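# Two robots load potato net bag into crate

## Task

Get the entire orange mesh bag of potatoes inside the crate, with the crate still sitting on the pallet at the end. The bag may be too heavy for a single robot, so one or both robots may be used. When finished, open the gripper and back away. A robot that falls or is left leaning means failure, and nothing may count as in place if a robot is what keeps it there at the end.

## Robot and tools

Robots: r1 and r2, two identical Hello Robot Stretch 3 units. Each has a two-wheel differential base (0.33 m long, 0.34 m wide, passive omni wheel at the rear), a lift on a mast and a telescoping arm that reaches out to the robot's RIGHT side. The base cannot drive sideways, so to move the gripper forward you drive the base. An on-the-spot turn pivots about the midpoint of the drive wheels, 0.05 m behind the front edge. With the arm retracted and wrist folded, the turn sweeps a 0.28 m radius; an unfolded, level wrist reaches beyond that. Loose objects may occasionally get a brief shove from outside.

Frames: the base frame has its origin on the floor between the drive wheels, x forward, y left, z up. hand_pose is reported in it, at the point where closed fingertips meet; with wrist joints at zero its x axis is up, y points back along the arm toward the mast, z toward the rear. Odometry frame = base frame at scene start. Each robot reports in its own frames, so only images, lidar_m, wrist_depth_mm and head_depth_mm reveal where the robots are relative to each other.

execute_actions: argument actions is a list holding one action or nothing (empty list = just report state and images). The action is an object keyed by "r1" and/or "r2". Under each: "base" with exactly one of translate_m (relative drive in metres from the base's last reported position, forward positive, -1 to 1) or rotate_rad (relative turn, counter-clockwise positive, -3.2 to 3.2); "joints", an object of absolute targets by name; optional "contact_limits" with arm_m (motor effort percent 1 to 100 at which the arm motion halts). Joint ranges: lift_m 0 to 1.1 (arm height), arm_m 0 to 0.52 (extension), wrist_yaw_rad -1.345 to 4.42 (0 along the arm, positive toward the front, 3.0 folded over the base), wrist_pitch_rad -1.57 to 0.451 (0 level, negative tips fingers down), wrist_roll_rad -2.911 to 2.911, gripper_m -0.089 to 0.179 (larger = wider; real fingertip gap is 0.007 smaller near closed, 0.025 smaller wide open, zero below 0.007), head_pan_rad -3.953 to 1.73 (0 forward, -1.57 looks along the arm), head_tilt_rad -1.53 to 0.419 (negative down). All motions in an action start at once; none runs over 15 s. Optional cameras: list of r1_head_camera, r1_nav_camera, r1_wrist_camera, r2_head_camera, r2_nav_camera, r2_wrist_camera or "all"; omitted/null means all, [] means none. Any unknown key or out-of-range number rejects the whole call and nothing moves. Anything you omit may keep pushing toward its previous target. If a result reports a stop, later motion calls in the same reply are skipped.

wait: seconds 0 to 10; commands nothing and returns state and images. zoom_image: camera name plus region [x0, y0, x1, y1] in pixels of that camera's latest full image, at most 504 by 504. finished_scene: scene number; ends the scene irreversibly after the last command is held, and reports success and the next task. If resuming from elsewhere, first send an empty actions list to learn the current scene and task.

Results: base_status and joint_status describe how each motion ended. done for the base means the wheels turned as commanded, even with slip. off_target means it stopped short and may still push. After contact_stop, time_out or torque_fault the target is dropped and the part holds where it is, except a slack or switched-off joint. Arm and lift stop on firm contact and then go slack until commanded again; a slack lift can sag under load or be pushed up by closing fingers on a surface. Base, wrist and head have no contact stop. A wrist servo overloaded for several seconds switches off for 10 s (torque_fault). on_its_own lists uncommanded items; "held at" is a held target, not the position. motor_effort is percent of maximum, positive toward higher values, bracket = peak of last action; readings carry sizeable fixed and random errors. Positive wheel effort pushes forward. base_odometry counts wheel turns only; heading -3.142 to 3.142, left positive; turned_by_wheels and turned_by_imu give turn since last result; base_tilt in degrees (forward/right positive) has a fixed bias up to about 4 degrees. lidar_m: 12 distances in metres from the base origin, 30-degree sectors starting straight ahead and going counter-clockwise (4th left, 7th behind, 10th right), scan plane 0.17 m up, range 0.15 to 12, "-" means nothing; own parts can hide sectors 5, 6, 9, 10. wrist_depth_mm (45 to 1000) and head_depth_mm (280 to 4000, sideways image) are 7x7 grids of median depth from top-left. Camera calibration lines give K, distortion and T_world_to_cam from the carrying robot's base frame; expect small errors, larger for the wrist camera.

Gripper: command below the object's width to grasp (lower squeezes harder, but the stall guard may then weaken the grip); release by commanding at least 0.02 above the touch value. Neither reading nor done proves a hold. Contact limit on arm_m: lower is gentler, too low stops instantly; the result shows the active, default and maximum limit.

Speed: full speed (0.30 m/s, 1.9 rad/s) only when lift_m < 0.30, arm_m < 0.03 and wrist_yaw_rad > 2.54; otherwise 0.10 m/s and 0.63 rad/s.

Avoid: folding/unfolding the wrist unless lift_m is 0.32 to 0.95, pitch -0.4 and roll near 0 (folded, lift may then go to 0.25); yaw below -0.4 without pitch at -0.5 or lower. Pushing on something rigid with the gripper above about 0.45 m, repeated pushes, higher contact limits, or driving while holding/hooking a fixed thing can tip a robot. Robots pressing on each other fails the run; once bases touch, any further millimetre is a hard press. Robots do not wait for each other, and equal drive commands can differ by up to 2.5 cm per metre, which strains a shared load. If snagged, reverse the last move in small steps, free the gripper, and lower lift_m to about 0.2 if still tilted. Drops, slips, slams and hard hits are penalised; quicker robot motion is better.

Each tool is called by a JSON object that holds its "api" and its "payload", one argument or row to a line.

## Session

{"api": "execute_actions", "payload": {
  "actions": []
}}

Scene clock: 0.00 s.
r1.base_odometry: x=+0.000 y=+0.000 heading=+0.000 (m, m, rad; r1's odometry frame)
r1.turned_by_wheels: +0.000 (rad since the last result)
r1.turned_by_imu: +0.000 (rad since the last result)
r1.base_tilt: forward=+0.0 right=+0.2 (deg)
r1.lidar_m: 0.98 0.96 1.02 1.22 1.21 1.27 1.83 4.54 4.76 3.64 2.44 1.29
r1.head_depth_mm: 1389 1371 1348 1324 1305 1291 1265 / 1287 1270 1247 1229 1211 1196 1172 / 1199 1175 1163 1153 1131 1122 1103 / 1113 1104 1085 1081 1062 1053 1033 / 1051 1037 1022 1011 999 988 974 / 988 978 960 952 939 933 922 / 935 924 913 903 893 884 877
r1.base_status: not commanded
r1.joint_positions: lift_m=+0.342 arm_m=+0.000 wrist_yaw_rad=+2.930 wrist_pitch_rad=-0.366 wrist_roll_rad=+0.007 gripper_m=+0.037 head_pan_rad=+0.009 head_tilt_rad=-0.018
r1.joint_status: not commanded
r1.motor_effort: left_wheel=+0 right_wheel=+0 lift_m=+36 arm_m=+0 wrist_yaw_rad=-1 wrist_pitch_rad=+5 wrist_roll_rad=+0 gripper_m=+0 head_pan_rad=+0 head_tilt_rad=+1 (%)
r1.hand_pose: x=+0.0273 y=+0.0802 z=+0.3668 quat_wxyz=(+0.202, +0.707, +0.054, +0.676) (m; r1's base frame)
r1.wrist_depth_mm: - - - - - 896 751 / - - - - - 925 776 / - - - - - 962 786 / 780 877 932 - - 975 813 / 651 724 768 810 870 901 823 / 559 - 633 638 698 742 783 / 480 - 528 543 589 616 663
r2.base_odometry: x=+0.000 y=+0.000 heading=+0.000 (m, m, rad; r2's odometry frame)
r2.turned_by_wheels: +0.000 (rad since the last result)
r2.turned_by_imu: +0.000 (rad since the last result)
r2.base_tilt: forward=-0.3 right=-0.1 (deg)
r2.lidar_m: 2.44 3.86 5.10 3.61 1.50 1.13 1.11 1.05 0.80 0.78 0.82 1.16
r2.head_depth_mm: 1818 2152 2232 2336 2455 2534 2024 / 1804 2710 3436 3530 3586 3042 2019 / 1783 2692 3565 3584 3603 3062 2048 / 1764 2633 3623 3563 3524 2597 2084 / 1724 2590 3575 3600 3582 2977 2109 / 1719 2542 3670 3615 3612 3230 2166 / 1698 2510 3625 3595 3603 3289 2180
r2.base_status: not commanded
r2.joint_positions: lift_m=+0.457 arm_m=+0.003 wrist_yaw_rad=+2.961 wrist_pitch_rad=-0.313 wrist_roll_rad=-0.004 gripper_m=+0.037 head_pan_rad=-0.013 head_tilt_rad=-0.006
r2.joint_status: not commanded
r2.motor_effort: left_wheel=-1 right_wheel=+0 lift_m=+29 arm_m=+0 wrist_yaw_rad=+0 wrist_pitch_rad=+5 wrist_roll_rad=+1 gripper_m=-1 head_pan_rad=+0 head_tilt_rad=+2 (%)
r2.hand_pose: x=+0.0212 y=+0.0849 z=+0.4944 quat_wxyz=(+0.173, +0.704, +0.047, +0.687) (m; r2's base frame)
r2.wrist_depth_mm: - - - - - - - / - - - - - - - / - - - - - - - / - - - - - - - / - - - 983 952 893 842 / 887 841 - 770 732 739 707 / 719 706 - 669 640 619 611
pictures: r1_head_camera (sideways: a quarter turn clockwise sets it upright), r1_nav_camera (sideways: a quarter turn counterclockwise sets it upright), r1_wrist_camera, r2_head_camera (sideways: a quarter turn clockwise sets it upright), r2_nav_camera (sideways: a quarter turn counterclockwise sets it upright), r2_wrist_camera
Images, in order (width x height): r1_head_camera 896x504, r1_nav_camera 672x504, r1_wrist_camera 644x364, r2_head_camera 896x504, r2_nav_camera 672x504, r2_wrist_camera 644x364.

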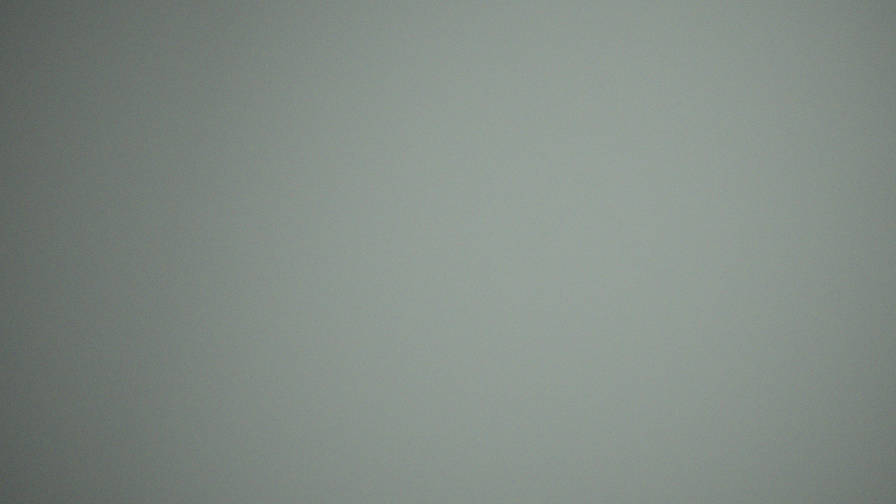

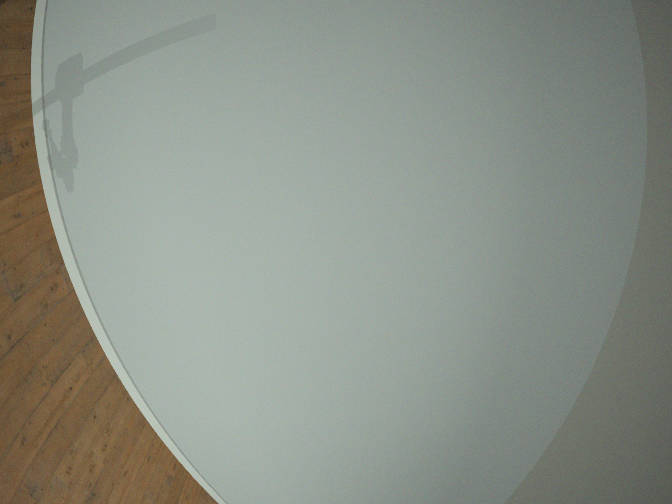

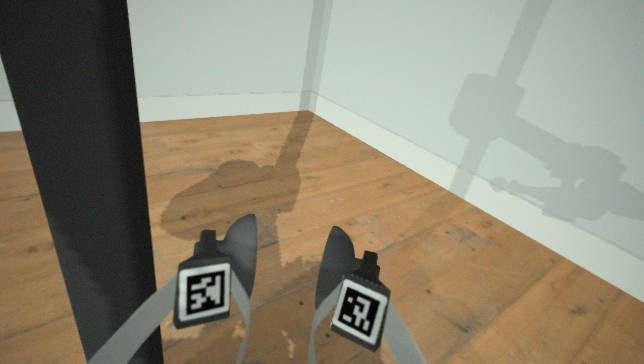

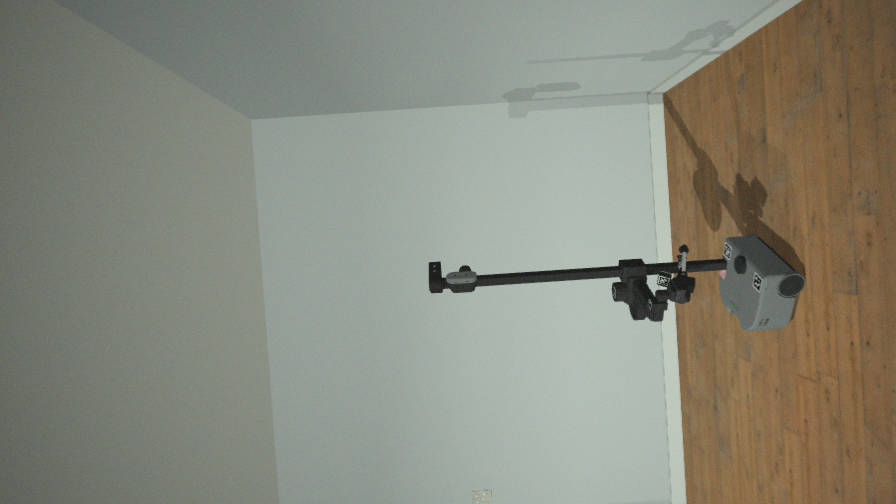

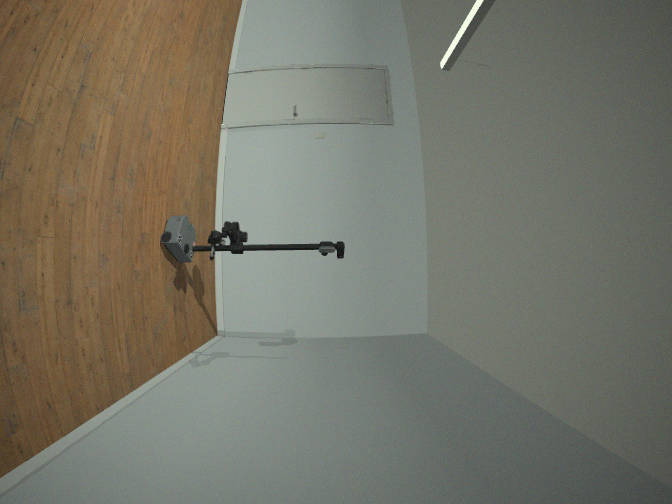

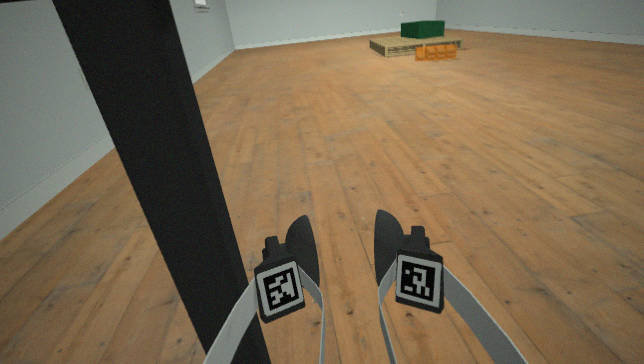

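{"api": "execute_actions", "payload": {
  "actions": [
    {"r2":{"joints":{"head_pan_rad":1.45,"head_tilt_rad":-0.3}},"r1":{"joints":{"head_pan_rad":-2.6,"head_tilt_rad":-0.3}}}
  ],
  "cameras": ["r1_head_camera","r2_head_camera","r2_nav_camera"]
}}

Scene clock: 6.63 s.
r1.base_odometry: x=+0.000 y=+0.000 heading=+0.000 (m, m, rad; r1's odometry frame)
r1.turned_by_wheels: +0.000 (rad since the last result)
r1.turned_by_imu: +0.000 (rad since the last result)
r1.base_tilt: forward=+0.1 right=+0.3 (deg)
r1.lidar_m: 0.98 0.96 1.02 1.23 1.21 1.27 1.83 4.56 4.75 3.67 2.44 1.29
r1.head_depth_mm: 3401 3911 3970 3948 3128 2162 1655 / 3522 - - - 3142 2167 1664 / 3514 - - - 3155 2185 1661 / 3502 - - - 3177 2201 1659 / 3476 - - - 3233 2186 1675 / 3465 - - - 3252 2208 1673 / 3444 - - - 3271 2204 1679
r1.base_status: not commanded
r1.joint_positions: lift_m=+0.342 arm_m=+0.000 wrist_yaw_rad=+2.930 wrist_pitch_rad=-0.366 wrist_roll_rad=+0.007 gripper_m=+0.037 head_pan_rad=-2.593 head_tilt_rad=-0.296
r1.joint_status: all done
r1.motor_effort: left_wheel=+0(0) right_wheel=+0(0) lift_m=+35(36) arm_m=-1(0) wrist_yaw_rad=+0(0) wrist_pitch_rad=+5(5) wrist_roll_rad=+0(0) gripper_m=+0(0) head_pan_rad=-3(43) head_tilt_rad=-1(14) (%)
r1.hand_pose: x=+0.0273 y=+0.0802 z=+0.3668 quat_wxyz=(+0.202, +0.707, +0.054, +0.676) (m; r1's base frame)
r1.wrist_depth_mm: - - - - - 896 751 / - - - - - 928 775 / - - - - - 944 792 / 775 886 921 - - 996 806 / 650 718 771 801 858 923 829 / 552 - 641 641 714 749 772 / 480 - 522 550 593 610 656
r2.base_odometry: x=+0.000 y=+0.000 heading=+0.000 (m, m, rad; r2's odometry frame)
r2.turned_by_wheels: +0.000 (rad since the last result)
r2.turned_by_imu: +0.001 (rad since the last result)
r2.base_tilt: forward=-0.4 right=-0.1 (deg)
r2.lidar_m: 2.45 3.87 5.09 3.64 1.50 1.13 1.10 1.05 0.80 0.78 0.82 1.16
r2.head_depth_mm: 3696 - - - 2577 1847 1434 / 3661 - - - 2594 1867 1448 / 3620 - - - 2672 1893 1446 / 3490 - - - 2695 1898 1464 / 3402 - - - 2699 1909 1481 / 3336 - - - 2740 1936 1482 / 3235 - - - 2783 1962 1500
r2.base_status: not commanded
r2.joint_positions: lift_m=+0.457 arm_m=+0.003 wrist_yaw_rad=+2.961 wrist_pitch_rad=-0.313 wrist_roll_rad=-0.004 gripper_m=+0.037 head_pan_rad=+1.443 head_tilt_rad=-0.296
r2.joint_status: all done
r2.motor_effort: left_wheel=-1(1) right_wheel=+0(0) lift_m=+29(29) arm_m=+0(0) wrist_yaw_rad=-1(1) wrist_pitch_rad=+5(5) wrist_roll_rad=+1(1) gripper_m=+0(1) head_pan_rad=+3(36) head_tilt_rad=-2(18) (%)
r2.hand_pose: x=+0.0212 y=+0.0849 z=+0.4944 quat_wxyz=(+0.173, +0.704, +0.047, +0.687) (m; r2's base frame)
r2.wrist_depth_mm: - - - - - - - / - - - - - - - / - - - - - - - / - - - - - - - / - - - 964 963 886 856 / 879 849 - 775 740 729 709 / 714 705 - 660 639 625 604
pictures: r1_head_camera (sideways: a quarter turn clockwise sets it upright), r2_head_camera (sideways: a quarter turn clockwise sets it upright), r2_nav_camera (sideways: a quarter turn counterclockwise sets it upright)
camera_calibration (this result's frames):
r1_head_camera: T_world_to_cam=[[0.211051, 0.0740114, -0.974669, 1.28686], [0.472792, -0.880458, 0.0355189, -0.0469123], [-0.855526, -0.468312, -0.220813, 0.250522], [0, 0, 0, 1]] pos_world=[-0.0350857, -0.0192244, 1.31125]
r2_head_camera: T_world_to_cam=[[-0.0995065, -0.279, -0.955122, 1.26158], [-0.984936, 0.16404, 0.054695, -0.0660201], [0.141419, 0.946177, -0.29112, 0.338227], [0, 0, 0, 1]] pos_world=[0.0126781, 0.0427877, 1.30704]
r2_nav_camera: T_world_to_cam=[[0.0582796, 0.241017, 0.968769, -1.20948], [0.98758, -0.155754, -0.0206617, 0.0689773], [0.14591, 0.957941, -0.247101, 0.283691], [0, 0, 0, 1]] pos_world=[-0.039026, 0.0304888, 1.24323]
Images, in order (width x height): r1_head_camera 896x504, r2_head_camera 896x504, r2_nav_camera 672x504.

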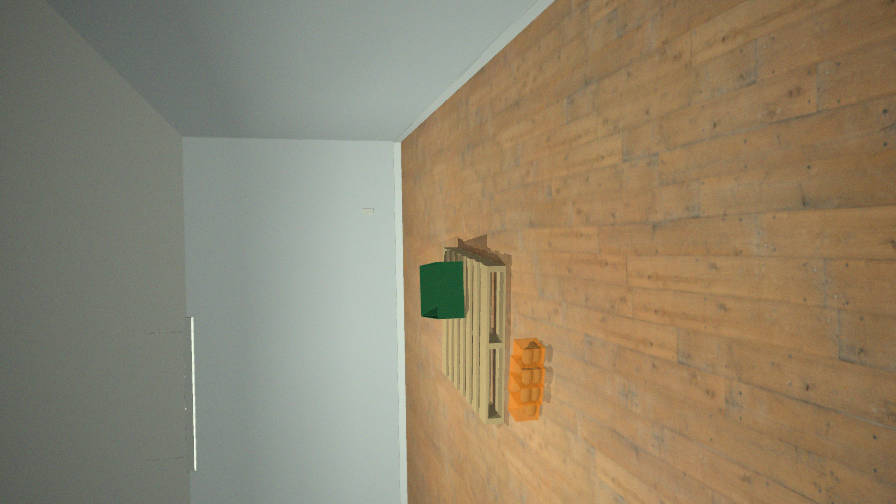

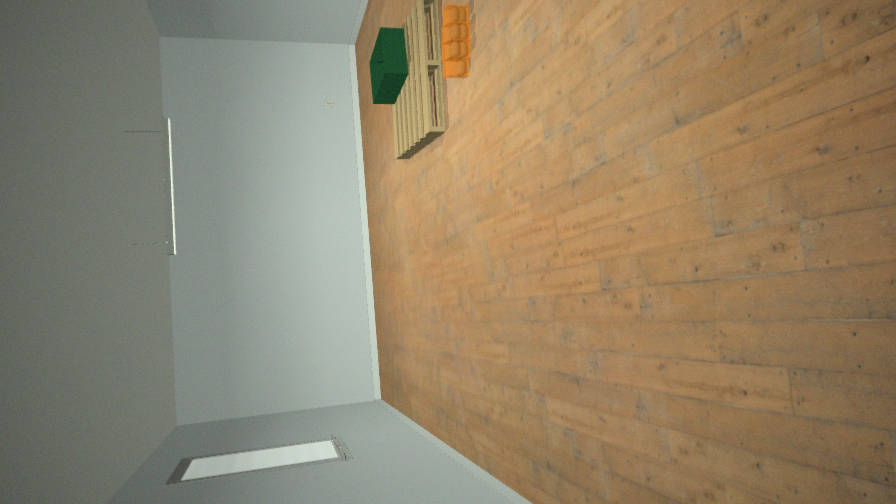

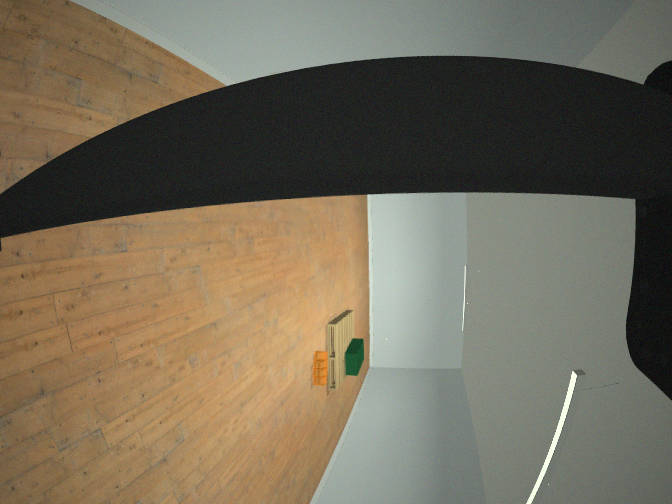

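{"api": "execute_actions", "payload": {
  "actions": [
    {"r2":{"base":{"rotate_rad":1.12},"joints":{"lift_m":0.28,"arm_m":0,"wrist_pitch_rad":-0.4,"head_pan_rad":0,"head_tilt_rad":-0.5}},"r1":{"base":{"rotate_rad":-2.42},"joints":{"lift_m":0.28,"head_pan_rad":0,"head_tilt_rad":-0.5}}}
  ],
  "cameras": []
}}

{"api": "execute_actions", "payload": {
  "actions": [
    {"r2":{"base":{"translate_m":1}},"r1":{"base":{"translate_m":1}}}
  ],
  "cameras": []
}}

{"api": "execute_actions", "payload": {
  "actions": [
    {"r2":{"base":{"translate_m":1}},"r1":{"base":{"translate_m":1}}}
  ],
  "cameras": ["r1_head_camera","r2_head_camera"]
}}

Scene clock: 23.63 s.
r1.base_odometry: x=+0.000 y=+0.000 heading=-2.420 (m, m, rad; r1's odometry frame)
r1.turned_by_wheels: -2.420 (rad since the last result)
r1.turned_by_imu: -2.429 (rad since the last result)
r1.base_tilt: forward=+0.1 right=+0.1 (deg)
r1.lidar_m: 4.54 4.17 3.57 1.95 1.12 0.96 0.96 1.12 1.20 1.20 1.38 2.35
r1.head_depth_mm: - - - 3203 2217 1699 1388 / - - - 3134 2219 1714 1396 / - - - 3231 2227 1714 1391 / - - - 3207 2213 1720 1389 / - - - 3245 2229 1714 1393 / - - - 3218 2245 1706 1395 / - - - 3191 2234 1714 1395
r1.base_status: done
r1.joint_positions: lift_m=+0.280 arm_m=+0.000 wrist_yaw_rad=+2.930 wrist_pitch_rad=-0.367 wrist_roll_rad=+0.007 gripper_m=+0.037 head_pan_rad=-0.007 head_tilt_rad=-0.495
r1.joint_status: all done
r1.motor_effort: left_wheel=+2(11) right_wheel=-1(6) lift_m=+25(27) arm_m=-1(1) wrist_yaw_rad=+0(1) wrist_pitch_rad=+5(5) wrist_roll_rad=+0(0) gripper_m=+0(0) head_pan_rad=+4(42) head_tilt_rad=-1(18) (%)
r1.hand_pose: x=+0.0273 y=+0.0800 z=+0.3047 quat_wxyz=(+0.202, +0.707, +0.054, +0.675) (m; r1's base frame)
r1.wrist_depth_mm: - - - - - - - / - - - - - - - / - - - - - - - / 682 761 799 890 992 - - / 560 627 665 692 752 804 886 / 483 - 545 553 616 647 695 / 435 - - 479 518 543 567
r2.base_odometry: x=+0.000 y=+0.000 heading=+1.120 (m, m, rad; r2's odometry frame)
r2.turned_by_wheels: +1.120 (rad since the last result)
r2.turned_by_imu: +1.138 (rad since the last result)
r2.base_tilt: forward=-0.3 right=-0.1 (deg)
r2.lidar_m: 5.10 2.94 1.41 1.12 1.11 0.99 0.79 0.78 0.84 1.27 2.34 3.97
r2.head_depth_mm: - - - 2667 1926 1511 1247 / - - - 2686 1952 1527 1250 / - - - 2736 1965 1540 1258 / - - - 2757 1984 1550 1258 / - - - 2775 1984 1556 1270 / - - - 2832 2026 1561 1271 / - - - 2863 2038 1574 1286
r2.base_status: done
r2.joint_positions: lift_m=+0.281 arm_m=+0.003 wrist_yaw_rad=+2.961 wrist_pitch_rad=-0.415 wrist_roll_rad=-0.004 gripper_m=+0.037 head_pan_rad=+0.007 head_tilt_rad=-0.494
r2.joint_status: all done
joint sent to its limit — the command would take r2.arm_m past its lower limit, so that joint was sent only as far as its limit.
r2.motor_effort: left_wheel=-3(14) right_wheel=+2(7) lift_m=+11(22) arm_m=+0(3) wrist_yaw_rad=+0(1) wrist_pitch_rad=+4(4) wrist_roll_rad=+1(1) gripper_m=-1(0) head_pan_rad=-2(37) head_tilt_rad=-3(18) (%)
r2.hand_pose: x=+0.0191 y=+0.0735 z=+0.2942 quat_wxyz=(+0.208, +0.701, +0.083, +0.678) (m; r2's base frame)
r2.wrist_depth_mm: 793 - - - - - - / 833 - - - - - - / 888 966 - 958 902 859 815 / 848 800 762 731 694 667 634 / 662 637 630 601 592 550 529 / 549 534 - - 473 471 454 / 468 478 - - 416 405 394
pictures: none
No camera images: the call's "cameras" was empty. Leave "cameras" out to get every camera's image.

Scene clock: 28.67 s.
r1.base_odometry: x=-0.751 y=-0.661 heading=-2.420 (m, m, rad; r1's odometry frame)
r1.turned_by_wheels: +0.000 (rad since the last result)
r1.turned_by_imu: +0.008 (rad since the last result)
r1.base_tilt: forward=+0.2 right=+0.3 (deg)
r1.lidar_m: 3.55 3.86 3.32 1.80 2.23 1.93 1.94 1.69 1.46 1.46 1.67 2.95
r1.head_depth_mm: - - - 3151 2232 1706 1391 / - - - 3189 2209 1704 1391 / - - - 3148 2238 1717 1380 / - - - 3201 2217 1709 1386 / - - - 3174 2218 1708 1395 / - - - 3204 2224 1711 1386 / - - - 3231 2256 1720 1392
r1.base_status: done
r1.joint_positions: lift_m=+0.280 arm_m=+0.000 wrist_yaw_rad=+2.930 wrist_pitch_rad=-0.367 wrist_roll_rad=+0.007 gripper_m=+0.037 head_pan_rad=-0.007 head_tilt_rad=-0.495
r1.joint_status: not commanded
r1.motor_effort: left_wheel=+1(10) right_wheel=-1(4) lift_m=+25(25) arm_m=-1(1) wrist_yaw_rad=-1(1) wrist_pitch_rad=+5(5) wrist_roll_rad=+0(0) gripper_m=+0(0) head_pan_rad=+3(3) head_tilt_rad=-1(1) (%)
r1.hand_pose: x=+0.0273 y=+0.0800 z=+0.3046 quat_wxyz=(+0.202, +0.707, +0.054, +0.675) (m; r1's base frame)
r1.wrist_depth_mm: - - - - - - - / - - - - - - - / - 991 - - - - - / 679 756 795 883 968 - - / 566 625 664 701 749 811 884 / 476 - 544 559 602 646 698 / 435 - - 474 517 540 575
r2.base_odometry: x=+0.436 y=+0.900 heading=+1.120 (m, m, rad; r2's odometry frame)
r2.turned_by_wheels: +0.000 (rad since the last result)
r2.turned_by_imu: +0.008 (rad since the last result)
r2.base_tilt: forward=-0.3 right=+0.0 (deg)
r2.lidar_m: 4.11 3.91 1.88 1.51 1.49 1.62 1.72 1.70 1.85 2.80 1.70 3.56
r2.head_depth_mm: 3978 - - 2681 1949 1512 1242 / - - - 2699 1941 1521 1246 / - - - 2739 1965 1522 1260 / - - - 2771 1985 1531 1265 / - - - 2827 1980 1559 1273 / - - - 2837 2006 1565 1272 / - - - 2807 2043 1565 1291
r2.base_status: done
r2.joint_positions: lift_m=+0.281 arm_m=+0.003 wrist_yaw_rad=+2.961 wrist_pitch_rad=-0.415 wrist_roll_rad=-0.004 gripper_m=+0.037 head_pan_rad=+0.007 head_tilt_rad=-0.495
r2.joint_status: not commanded
r2.motor_effort: left_wheel=-4(8) right_wheel=+1(7) lift_m=+11(11) arm_m=+0(0) wrist_yaw_rad=+0(1) wrist_pitch_rad=+5(5) wrist_roll_rad=+1(0) gripper_m=+0(1) head_pan_rad=-2(1) head_tilt_rad=-2(3) (%)
r2.hand_pose: x=+0.0191 y=+0.0735 z=+0.2941 quat_wxyz=(+0.208, +0.701, +0.083, +0.678) (m; r2's base frame)
r2.wrist_depth_mm: - - - - - - - / - - - - - - - / - - - 963 905 850 814 / 869 816 771 737 704 669 640 / 663 638 620 600 593 553 534 / 544 531 - - 473 468 453 / 463 475 - - 415 405 396
pictures: none
No camera images: the call's "cameras" was empty. Leave "cameras" out to get every camera's image.

Scene clock: 33.70 s.
r1.base_odometry: x=-1.501 y=-1.321 heading=-2.420 (m, m, rad; r1's odometry frame)
r1.turned_by_wheels: +0.000 (rad since the last result)
r1.turned_by_imu: +0.008 (rad since the last result)
r1.base_tilt: forward=+0.0 right=+0.4 (deg)
r1.lidar_m: 2.70 3.52 3.04 1.17 3.36 2.90 2.90 1.99 1.70 1.71 2.01 2.57
r1.head_depth_mm: - - - 2979 2228 1701 1397 / - - - 2718 2223 1701 1392 / - - - 2914 2230 1699 1392 / - - - 2998 2234 1712 1385 / - - - 3142 2236 1697 1380 / - - - 3205 2232 1714 1392 / - - - 3161 2246 1722 1385
r1.base_status: done
r1.joint_positions: lift_m=+0.280 arm_m=+0.000 wrist_yaw_rad=+2.930 wrist_pitch_rad=-0.367 wrist_roll_rad=+0.007 gripper_m=+0.037 head_pan_rad=-0.007 head_tilt_rad=-0.495
r1.joint_status: not commanded
r1.motor_effort: left_wheel=+1(10) right_wheel=+0(6) lift_m=+25(25) arm_m=-1(1) wrist_yaw_rad=+0(1) wrist_pitch_rad=+5(5) wrist_roll_rad=+0(0) gripper_m=+0(0) head_pan_rad=+3(3) head_tilt_rad=-2(1) (%)
r1.hand_pose: x=+0.0273 y=+0.0800 z=+0.3046 quat_wxyz=(+0.202, +0.707, +0.054, +0.675) (m; r1's base frame)
r1.wrist_depth_mm: - - - - - - - / - - - - - - - / - - - - - - - / 683 754 804 885 981 - - / 566 629 660 700 744 811 885 / 480 - 540 558 613 645 685 / 438 - - 471 507 536 565
r2.base_odometry: x=+0.872 y=+1.800 heading=+1.120 (m, m, rad; r2's odometry frame)
r2.turned_by_wheels: +0.000 (rad since the last result)
r2.turned_by_imu: +0.008 (rad since the last result)
r2.base_tilt: forward=-0.4 right=-0.1 (deg)
r2.lidar_m: 3.06 4.82 2.35 1.88 1.87 2.04 2.65 2.63 2.85 2.93 1.06 3.14
r2.head_depth_mm: 3543 3705 3868 2676 1932 1516 1246 / - - - 2680 1939 1532 1256 / - - - 2751 1963 1519 1256 / - - 3769 2771 1977 1539 1260 / - - - 2680 2014 1551 1270 / - - - 2839 2015 1568 1270 / - - - 2866 2017 1565 1277
r2.base_status: done
r2.joint_positions: lift_m=+0.281 arm_m=+0.003 wrist_yaw_rad=+2.961 wrist_pitch_rad=-0.415 wrist_roll_rad=-0.004 gripper_m=+0.037 head_pan_rad=+0.007 head_tilt_rad=-0.495
r2.joint_status: not commanded
r2.motor_effort: left_wheel=-4(9) right_wheel=+2(7) lift_m=+11(11) arm_m=+0(0) wrist_yaw_rad=+0(0) wrist_pitch_rad=+5(4) wrist_roll_rad=+1(1) gripper_m=+0(0) head_pan_rad=-2(2) head_tilt_rad=-2(3) (%)
r2.hand_pose: x=+0.0191 y=+0.0735 z=+0.2941 quat_wxyz=(+0.208, +0.701, +0.083, +0.678) (m; r2's base frame)
r2.wrist_depth_mm: - - - - - - - / - - - - - - - / - - - 967 894 856 824 / 838 807 771 736 704 671 643 / 667 634 625 607 592 546 529 / 550 527 - - 476 470 452 / 461 474 - - 414 404 392
pictures: r1_head_camera (sideways: a quarter turn clockwise sets it upright), r2_head_camera (sideways: a quarter turn clockwise sets it upright)
camera_calibration (this result's frames):
r1_head_camera: T_world_to_cam=[[-0.406482, 0.0497852, -0.912302, 1.20919], [0.0688079, 0.997347, 0.0237684, -0.0291424], [0.911064, -0.0531121, -0.408829, 0.484439], [0, 0, 0, 1]] pos_world=[0.0521634, -0.00540507, 1.30189]
r2_head_camera: T_world_to_cam=[[-0.472874, 0.0597775, -0.8791, 1.16465], [0.0400738, 0.998123, 0.0463149, -0.0613496], [0.880218, -0.0133277, -0.474382, 0.572208], [0, 0, 0, 1]] pos_world=[0.0495219, -0.000758926, 1.29813]
Images, in order (width x height): r1_head_camera 896x504, r2_head_camera 896x504.

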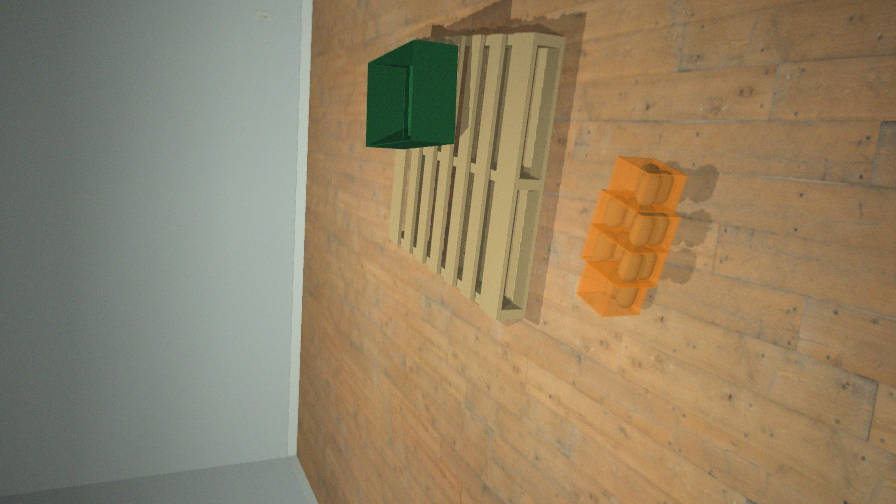

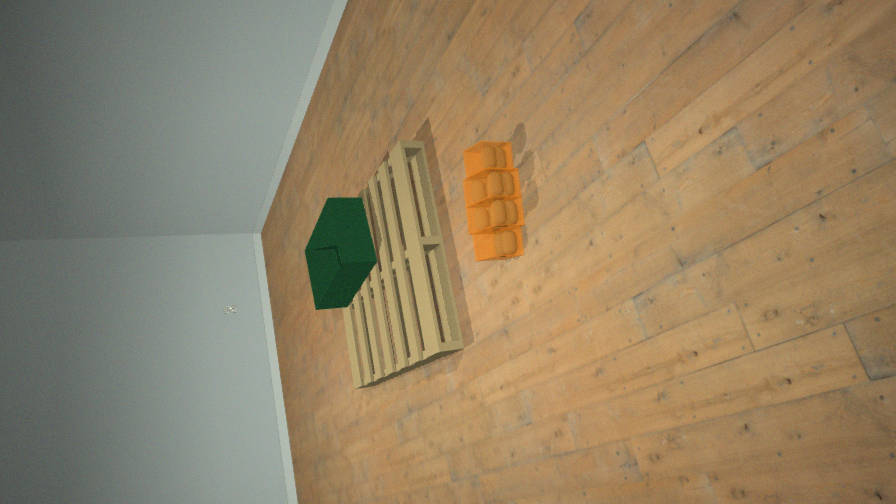

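{"api": "execute_actions", "payload": {
  "actions": [
    {"r2":{"base":{"rotate_rad":0.29}},"r1":{"base":{"rotate_rad":-0.577}}}
  ],
  "cameras": []
}}

{"api": "execute_actions", "payload": {
  "actions": [
    {"r2":{"base":{"translate_m":1}},"r1":{"base":{"translate_m":1}}}
  ],
  "cameras": []
}}

{"api": "execute_actions", "payload": {
  "actions": [
    {"r2":{"base":{"translate_m":0.85}},"r1":{"base":{"translate_m":0.5}}}
  ],
  "cameras": []
}}

{"api": "execute_actions", "payload": {
  "actions": [
    {"r2":{"base":{"rotate_rad":-0.11},"joints":{"lift_m":0.5,"head_pan_rad":-1.57,"head_tilt_rad":-0.9}},"r1":{"base":{"rotate_rad":-2.93},"joints":{"lift_m":0.5,"wrist_pitch_rad":-0.4,"head_pan_rad":-1.57,"head_tilt_rad":-0.7}}}
  ],
  "cameras": []
}}

{"api": "execute_actions", "payload": {
  "actions": [
    {"r2":{"joints":{"wrist_yaw_rad":0,"gripper_m":0.179}},"r1":{"base":{"translate_m":-1},"joints":{"wrist_yaw_rad":0,"gripper_m":0}}}
  ],
  "cameras": ["r1_head_camera","r2_head_camera","r1_nav_camera"]
}}

Scene clock: 62.67 s.
r1.base_odometry: x=-1.501 y=-1.321 heading=-2.997 (m, m, rad; r1's odometry frame)
r1.turned_by_wheels: -0.577 (rad since the last result)
r1.turned_by_imu: -0.579 (rad since the last result)
r1.base_tilt: forward=+0.2 right=+0.3 (deg)
r1.lidar_m: 2.59 2.56 3.64 3.06 3.04 3.44 2.90 2.91 2.06 1.71 1.71 1.95
r1.head_depth_mm: 2338 2438 2543 2683 2221 1709 1382 / 2691 2859 2984 2987 2216 1712 1385 / 3197 3417 3675 3210 2231 1701 1387 / 3975 - - 3222 2209 1708 1387 / - - - 3227 2219 1715 1395 / - - - 2988 2237 1710 1388 / - - - 2689 2231 1703 1384
r1.base_status: done
r1.joint_positions: lift_m=+0.280 arm_m=+0.000 wrist_yaw_rad=+2.930 wrist_pitch_rad=-0.367 wrist_roll_rad=+0.007 gripper_m=+0.037 head_pan_rad=-0.007 head_tilt_rad=-0.495
r1.joint_status: not commanded
r1.motor_effort: left_wheel=+2(9) right_wheel=-2(6) lift_m=+25(25) arm_m=-1(1) wrist_yaw_rad=+0(1) wrist_pitch_rad=+5(5) wrist_roll_rad=+0(0) gripper_m=+0(0) head_pan_rad=+3(3) head_tilt_rad=-2(2) (%)
r1.hand_pose: x=+0.0273 y=+0.0800 z=+0.3046 quat_wxyz=(+0.202, +0.707, +0.054, +0.675) (m; r1's base frame)
r1.wrist_depth_mm: - - - - - - - / - - - - - - - / - - - - - - - / 679 749 825 899 965 - - / 565 628 665 699 751 807 878 / 482 - 546 551 619 640 684 / 435 - - 474 514 536 565
r2.base_odometry: x=+0.872 y=+1.800 heading=+1.410 (m, m, rad; r2's odometry frame)
r2.turned_by_wheels: +0.290 (rad since the last result)
r2.turned_by_imu: +0.295 (rad since the last result)
r2.base_tilt: forward=-0.2 right=-0.1 (deg)
r2.lidar_m: 3.30 2.94 2.00 1.87 1.89 2.43 2.62 2.67 3.11 2.88 1.03 3.07
r2.head_depth_mm: - - 3885 2659 1936 1506 1252 / - - 3693 2693 1937 1522 1250 / - - - 2618 1952 1524 1252 / - - - 2746 1968 1540 1257 / - - - 2812 2009 1559 1266 / - - - 2834 2023 1560 1278 / - - - 2829 2022 1577 1283
r2.base_status: done
r2.joint_positions: lift_m=+0.281 arm_m=+0.003 wrist_yaw_rad=+2.961 wrist_pitch_rad=-0.415 wrist_roll_rad=-0.004 gripper_m=+0.037 head_pan_rad=+0.007 head_tilt_rad=-0.495
r2.joint_status: not commanded
r2.motor_effort: left_wheel=-3(16) right_wheel=+1(6) lift_m=+11(11) arm_m=+0(0) wrist_yaw_rad=+0(0) wrist_pitch_rad=+4(5) wrist_roll_rad=+1(1) gripper_m=+0(0) head_pan_rad=-3(2) head_tilt_rad=-2(2) (%)
r2.hand_pose: x=+0.0191 y=+0.0735 z=+0.2941 quat_wxyz=(+0.208, +0.701, +0.083, +0.678) (m; r2's base frame)
r2.wrist_depth_mm: - - - - - - - / - - - - - - - / - - - 972 914 855 811 / 846 796 770 733 703 668 647 / 665 639 633 601 589 548 532 / 548 529 - - 474 468 453 / 467 475 - - 418 404 393
pictures: none
No camera images: the call's "cameras" was empty. Leave "cameras" out to get every camera's image.

Scene clock: 67.70 s.
r1.base_odometry: x=-2.491 y=-1.466 heading=-2.997 (m, m, rad; r1's odometry frame)
r1.turned_by_wheels: +0.000 (rad since the last result)
r1.turned_by_imu: +0.008 (rad since the last result)
r1.base_tilt: forward=+0.0 right=+0.4 (deg)
r1.lidar_m: 1.64 1.63 3.97 3.36 3.34 3.83 3.87 3.09 1.67 1.43 1.42 1.62
r1.head_depth_mm: 1935 2018 2126 2226 2152 1705 1391 / 2232 2349 2503 2655 2230 1687 1384 / 2683 2838 3006 2995 2227 1715 1386 / 3289 3607 3849 3187 2210 1713 1397 / - - - 3203 2211 1697 1388 / - - - 3215 2213 1673 1391 / - - - 3215 1863 1604 1357
r1.base_status: done
r1.joint_positions: lift_m=+0.280 arm_m=+0.000 wrist_yaw_rad=+2.930 wrist_pitch_rad=-0.367 wrist_roll_rad=+0.007 gripper_m=+0.037 head_pan_rad=-0.007 head_tilt_rad=-0.495
r1.joint_status: not commanded
r1.motor_effort: left_wheel=+2(11) right_wheel=-1(5) lift_m=+24(26) arm_m=-1(1) wrist_yaw_rad=-1(0) wrist_pitch_rad=+5(5) wrist_roll_rad=+0(0) gripper_m=+0(0) head_pan_rad=+3(3) head_tilt_rad=-2(2) (%)
r1.hand_pose: x=+0.0273 y=+0.0800 z=+0.3045 quat_wxyz=(+0.203, +0.707, +0.054, +0.675) (m; r1's base frame)
r1.wrist_depth_mm: - - - - - - - / - - - - - - - / - - - - - - - / 675 756 824 859 878 - - / 557 630 665 699 716 806 897 / 486 - 542 554 608 646 698 / 437 - - 470 509 532 568
r2.base_odometry: x=+1.032 y=+2.787 heading=+1.410 (m, m, rad; r2's odometry frame)
r2.turned_by_wheels: +0.000 (rad since the last result)
r2.turned_by_imu: +0.008 (rad since the last result)
r2.base_tilt: forward=-0.3 right=-0.2 (deg)
r2.lidar_m: 5.16 3.06 2.09 1.96 2.00 2.57 3.61 3.70 2.98 1.24 1.24 2.13
r2.head_depth_mm: - - - 2326 1820 1513 1238 / - - - 2455 1831 1516 1255 / - - - 2603 1955 1530 1258 / - - - 2757 1971 1529 1260 / - - - 2786 2007 1552 1268 / - - - 2809 1994 1558 1274 / - - - 2877 2027 1578 1288
r2.base_status: done
r2.joint_positions: lift_m=+0.281 arm_m=+0.003 wrist_yaw_rad=+2.961 wrist_pitch_rad=-0.415 wrist_roll_rad=-0.004 gripper_m=+0.037 head_pan_rad=+0.007 head_tilt_rad=-0.495
r2.joint_status: not commanded
r2.motor_effort: left_wheel=-4(10) right_wheel=+2(6) lift_m=+11(11) arm_m=+0(0) wrist_yaw_rad=+1(0) wrist_pitch_rad=+4(4) wrist_roll_rad=+0(1) gripper_m=-1(0) head_pan_rad=-2(2) head_tilt_rad=-2(2) (%)
r2.hand_pose: x=+0.0191 y=+0.0735 z=+0.2941 quat_wxyz=(+0.208, +0.701, +0.083, +0.678) (m; r2's base frame)
r2.wrist_depth_mm: - - - - - - - / - - - - - - - / - - - 984 917 863 809 / 849 819 753 729 701 671 644 / 668 637 631 601 588 546 535 / 543 536 - - 475 471 452 / 465 474 - - 415 403 395
pictures: none
No camera images: the call's "cameras" was empty. Leave "cameras" out to get every camera's image.

Scene clock: 72.23 s.
r1.base_odometry: x=-2.986 y=-1.538 heading=-2.997 (m, m, rad; r1's odometry frame)
r1.turned_by_wheels: +0.000 (rad since the last result)
r1.turned_by_imu: +0.004 (rad since the last result)
r1.base_tilt: forward=+0.0 right=+0.2 (deg)
r1.lidar_m: 2.42 1.16 4.13 1.43 3.50 3.98 4.35 2.75 1.51 1.28 1.28 1.46
r1.head_depth_mm: 1738 1819 1916 1984 2047 1708 1396 / 2023 2110 2232 2341 2205 1718 1381 / 2408 2536 2746 2860 2232 1707 1388 / 2982 3175 3493 3218 2221 1702 1386 / 3891 - - 3138 2213 1722 1388 / 3955 - - 3155 2249 1709 1398 / 3863 - - 3224 2222 1616 1319
r1.base_status: done
r1.joint_positions: lift_m=+0.280 arm_m=+0.000 wrist_yaw_rad=+2.930 wrist_pitch_rad=-0.367 wrist_roll_rad=+0.007 gripper_m=+0.037 head_pan_rad=-0.007 head_tilt_rad=-0.495
r1.joint_status: not commanded
r1.motor_effort: left_wheel=+1(12) right_wheel=-1(3) lift_m=+25(25) arm_m=-1(1) wrist_yaw_rad=+0(1) wrist_pitch_rad=+5(5) wrist_roll_rad=+0(0) gripper_m=+0(0) head_pan_rad=+3(3) head_tilt_rad=-2(2) (%)
r1.hand_pose: x=+0.0273 y=+0.0800 z=+0.3045 quat_wxyz=(+0.203, +0.707, +0.054, +0.675) (m; r1's base frame)
r1.wrist_depth_mm: - - - - - - - / - - - - - - - / - 884 - - - - 972 / 682 678 798 906 892 791 911 / 561 598 657 713 749 711 640 / 475 - 546 548 609 624 587 / 434 - - 470 515 534 574
r2.base_odometry: x=+1.169 y=+3.626 heading=+1.409 (m, m, rad; r2's odometry frame)
r2.turned_by_wheels: +0.000 (rad since the last result)
r2.turned_by_imu: +0.007 (rad since the last result)
r2.base_tilt: forward=-0.3 right=-0.1 (deg)
r2.lidar_m: 4.31 3.18 2.16 2.03 2.07 2.68 4.46 4.26 2.92 1.30 1.58 1.42
r2.head_depth_mm: 3744 - - 2649 1827 1422 1159 / 3710 - - 2666 1834 1480 1234 / 3608 - - 2727 1993 1534 1257 / 3566 3940 - 2736 1988 1548 1264 / 3604 3876 - 2782 1996 1547 1266 / 3550 3836 - 2815 2012 1568 1279 / 3475 3827 - 2870 2039 1577 1280
r2.base_status: done
r2.joint_positions: lift_m=+0.281 arm_m=+0.003 wrist_yaw_rad=+2.961 wrist_pitch_rad=-0.415 wrist_roll_rad=-0.004 gripper_m=+0.037 head_pan_rad=+0.007 head_tilt_rad=-0.495
r2.joint_status: not commanded
r2.motor_effort: left_wheel=-4(9) right_wheel=+1(7) lift_m=+11(11) arm_m=+0(0) wrist_yaw_rad=+0(0) wrist_pitch_rad=+4(5) wrist_roll_rad=+1(1) gripper_m=+0(0) head_pan_rad=-4(3) head_tilt_rad=-2(2) (%)
r2.hand_pose: x=+0.0191 y=+0.0735 z=+0.2941 quat_wxyz=(+0.208, +0.701, +0.083, +0.678) (m; r2's base frame)
r2.wrist_depth_mm: - - - - - - - / - - - - - - - / - - - 990 909 854 811 / 857 817 777 740 693 667 644 / 670 635 632 603 593 550 533 / 553 532 - - 474 470 457 / 464 480 - - 416 403 393
pictures: none
No camera images: the call's "cameras" was empty. Leave "cameras" out to get every camera's image.

Scene clock: 77.80 s.
r1.base_odometry: x=-2.986 y=-1.538 heading=+0.357 (m, m, rad; r1's odometry frame)
r1.turned_by_wheels: -2.930 (rad since the last result)
r1.turned_by_imu: -2.950 (rad since the last result)
r1.base_tilt: forward=+0.1 right=+0.1 (deg)
r1.lidar_m: 4.32 2.01 1.37 1.28 1.29 1.65 1.16 1.17 3.74 1.43 3.55 4.50
r1.head_depth_mm: 3328 3695 3073 2231 1644 1412 1240 / 3258 3628 3106 2224 1759 1453 1238 / 3191 3532 3093 2239 1761 1447 1234 / 3137 3526 3049 2240 1778 1419 1205 / 2999 3356 1582 1896 1715 1438 1181 / 3035 3310 2792 2232 1755 1438 1229 / 2951 3302 3069 2230 1744 1447 1233
r1.base_status: done
r1.joint_positions: lift_m=+0.500 arm_m=+0.000 wrist_yaw_rad=+2.930 wrist_pitch_rad=-0.417 wrist_roll_rad=+0.007 gripper_m=+0.037 head_pan_rad=-1.563 head_tilt_rad=-0.692
r1.joint_status: all done
r1.motor_effort: left_wheel=+2(9) right_wheel=-2(5) lift_m=+43(45) arm_m=-1(1) wrist_yaw_rad=+0(1) wrist_pitch_rad=+5(5) wrist_roll_rad=+0(0) gripper_m=+0(0) head_pan_rad=-3(43) head_tilt_rad=-3(14) (%)
r1.hand_pose: x=+0.0260 y=+0.0742 z=+0.5127 quat_wxyz=(+0.219, +0.705, +0.072, +0.670) (m; r1's base frame)
r1.wrist_depth_mm: - - - - - - - / - - - - - - - / - - - - - - - / 949 - - - - - - / 830 895 940 - - - - / 691 - 789 797 882 951 992 / 615 - 663 698 746 789 829
r2.base_odometry: x=+1.169 y=+3.626 heading=+1.300 (m, m, rad; r2's odometry frame)
r2.turned_by_wheels: -0.110 (rad since the last result)
r2.turned_by_imu: -0.110 (rad since the last result)
r2.base_tilt: forward=-0.3 right=-0.1 (deg)
r2.lidar_m: 4.30 3.66 2.27 2.03 2.04 2.46 4.48 4.51 3.05 1.43 2.75 1.42
r2.head_depth_mm: 2620 2473 1986 1633 1403 1218 1080 / 2594 2517 1972 1648 1401 1225 - / 2516 2542 2013 1641 1404 1228 - / 2468 2574 1994 1654 1382 1251 - / 2374 2374 1765 1668 1381 1241 1087 / 1356 2375 1915 1661 1416 1241 1094 / 2238 2462 2026 1667 1420 1239 1100
r2.base_status: done
r2.joint_positions: lift_m=+0.499 arm_m=+0.003 wrist_yaw_rad=+2.961 wrist_pitch_rad=-0.415 wrist_roll_rad=-0.004 gripper_m=+0.037 head_pan_rad=-1.563 head_tilt_rad=-0.889
r2.joint_status: all done
r2.motor_effort: left_wheel=+1(12) right_wheel=-1(4) lift_m=+44(45) arm_m=+0(0) wrist_yaw_rad=+0(0) wrist_pitch_rad=+5(5) wrist_roll_rad=+0(1) gripper_m=+0(0) head_pan_rad=-2(36) head_tilt_rad=-5(26) (%)
r2.hand_pose: x=+0.0191 y=+0.0734 z=+0.5125 quat_wxyz=(+0.208, +0.701, +0.084, +0.678) (m; r2's base frame)
r2.wrist_depth_mm: - - - - - - - / - - - - - - - / - - - - - - - / - - - - - - 988 / - 953 944 916 887 838 811 / 831 799 - 742 711 718 693 / 695 690 674 645 633 612 601
pictures: none
No camera images: the call's "cameras" was empty. Leave "cameras" out to get every camera's image.

Scene clock: 88.87 s.
r1.base_odometry: x=-3.922 y=-1.887 heading=+0.356 (m, m, rad; r1's odometry frame)
r1.turned_by_wheels: -0.001 (rad since the last result)
r1.turned_by_imu: +1.236 (rad since the last result)
r1.base_tilt: forward=+0.2 right=+0.4 (deg)
r1.lidar_m: 1.11 1.09 1.16 1.69 0.83 0.61 0.81 1.69 3.94 5.05 3.25 1.43
r1.head_depth_mm: - - 3101 2252 1757 1421 1237 / - - 3065 2230 1755 1413 1232 / - - 3077 2232 1755 1456 1230 / - - 3080 2248 1754 1447 1264 / - - 3052 2222 1743 1448 1229 / - - 3047 2222 1746 1440 1229 / - - 3047 2214 1739 1446 1224
r1.base_status: translate_m off_target (by the wheels' count: -0.9995 of -1.0000)
r1.joint_positions: lift_m=+0.500 arm_m=+0.000 wrist_yaw_rad=-0.001 wrist_pitch_rad=-0.418 wrist_roll_rad=+0.007 gripper_m=+0.000 head_pan_rad=-1.564 head_tilt_rad=-0.694
r1.joint_status: all done
r1.on_its_own: left_wheel is at rest, and its effort (-75) is outside its rest range (-18 to +18); right_wheel is at rest, and its effort (-45) is outside its rest range (-18 to +18)
r1.motor_effort: left_wheel=-75(77) right_wheel=-45(46) lift_m=+39(43) arm_m=-1(1) wrist_yaw_rad=+0(3) wrist_pitch_rad=+5(5) wrist_roll_rad=+0(0) gripper_m=-2(92) head_pan_rad=-3(3) head_tilt_rad=-2(3) (%)
r1.hand_pose: x=-0.0217 y=-0.3698 z=+0.5126 quat_wxyz=(+0.690, +0.146, -0.694, -0.148) (m; r1's base frame)
r1.wrist_depth_mm: - - - - - - - / - - - - - - - / - - - - - - - / 988 - - - - - - / 835 867 947 - - - - / 703 740 - - 857 825 979 / 618 640 668 676 753 784 826
r2.base_odometry: x=+1.169 y=+3.626 heading=+1.300 (m, m, rad; r2's odometry frame)
r2.turned_by_wheels: +0.000 (rad since the last result)
r2.turned_by_imu: +0.002 (rad since the last result)
r2.base_tilt: forward=-0.4 right=-0.1 (deg)
r2.lidar_m: 4.30 3.65 2.26 2.03 2.04 2.45 4.47 4.49 3.04 2.74 1.69 1.42
r2.head_depth_mm: 2664 2513 1987 1635 1400 1216 1079 / 2559 2518 1995 1645 1407 1219 - / 2514 2526 1998 1666 1405 1248 - / 2458 2521 2011 1653 1367 1278 1109 / 2408 2536 2000 1663 1384 1234 1094 / 2340 2566 2012 1672 1426 1232 1098 / 2279 2466 2048 1675 1425 1236 1103
r2.base_status: not commanded
r2.joint_positions: lift_m=+0.499 arm_m=+0.003 wrist_yaw_rad=+0.004 wrist_pitch_rad=-0.415 wrist_roll_rad=-0.004 gripper_m=+0.179 head_pan_rad=-1.563 head_tilt_rad=-0.889
r2.joint_status: all done
r2.motor_effort: left_wheel=+1(1) right_wheel=-1(1) lift_m=+44(44) arm_m=+0(0) wrist_yaw_rad=-3(3) wrist_pitch_rad=+5(5) wrist_roll_rad=+1(1) gripper_m=+0(85) head_pan_rad=-2(2) head_tilt_rad=-5(5) (%)
r2.hand_pose: x=-0.0207 y=-0.3724 z=+0.5125 quat_wxyz=(+0.694, +0.148, -0.690, -0.145) (m; r2's base frame)
r2.wrist_depth_mm: - - - - - - - / - - - - - - - / - - - - - - - / - - - - - - 972 / 838 964 947 828 858 844 833 / 743 842 770 696 730 713 - / 691 658 668 626 635 613 589
pictures: r1_head_camera (sideways: a quarter turn clockwise sets it upright), r1_nav_camera (sideways: a quarter turn counterclockwise sets it upright), r2_head_camera (sideways: a quarter turn clockwise sets it upright)
camera_calibration (this result's frames):
r1_head_camera: T_world_to_cam=[[0.0428419, 0.579154, -0.814092, 1.07837], [0.99824, -0.0582525, 0.0110913, -0.0183033], [-0.0409993, -0.813135, -0.58063, 0.713785], [0, 0, 0, 1]] pos_world=[0.00133647, -0.0452034, 1.29254]
r1_nav_camera: T_world_to_cam=[[-0.0481932, -0.694878, 0.717511, -0.892046], [-0.998253, 0.00893326, -0.0583984, 0.13271], [0.03417, -0.719072, -0.694095, 0.852778], [0, 0, 0, 1]] pos_world=[0.0603486, -0.00783944, 1.23971]
r2_head_camera: T_world_to_cam=[[0.0569398, 0.774048, -0.630562, 0.837454], [0.998273, -0.0532913, 0.0247264, -0.0390704], [-0.014464, -0.630881, -0.775745, 0.969682], [0, 0, 0, 1]] pos_world=[0.00534396, -0.0385572, 1.28126]
Images, in order (width x height): r1_head_camera 896x504, r1_nav_camera 672x504, r2_head_camera 896x504.

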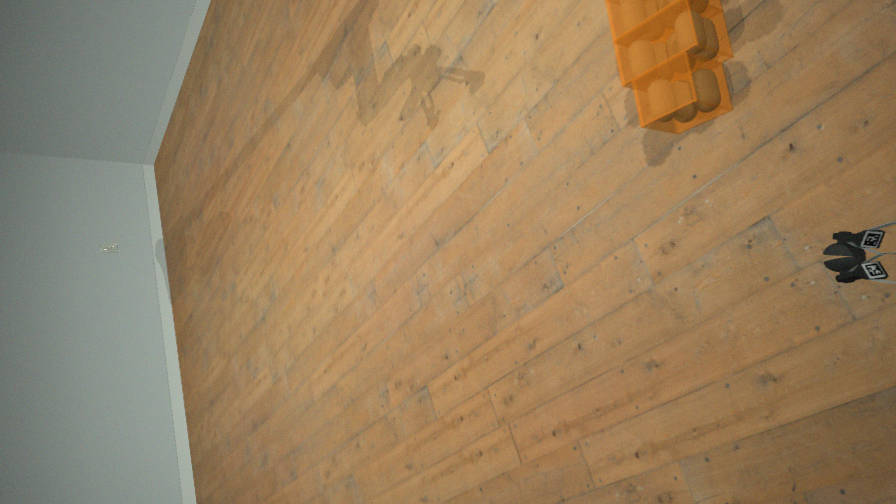

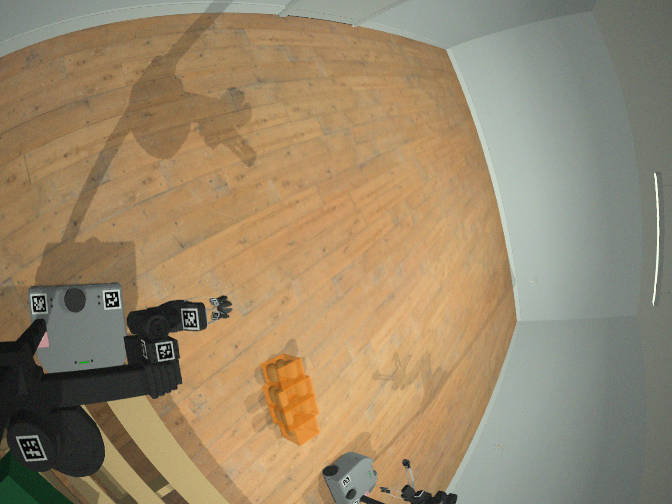

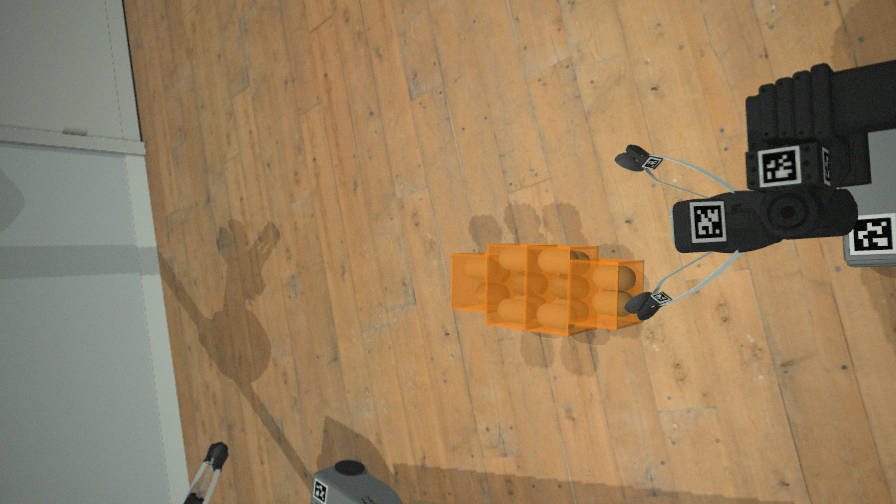

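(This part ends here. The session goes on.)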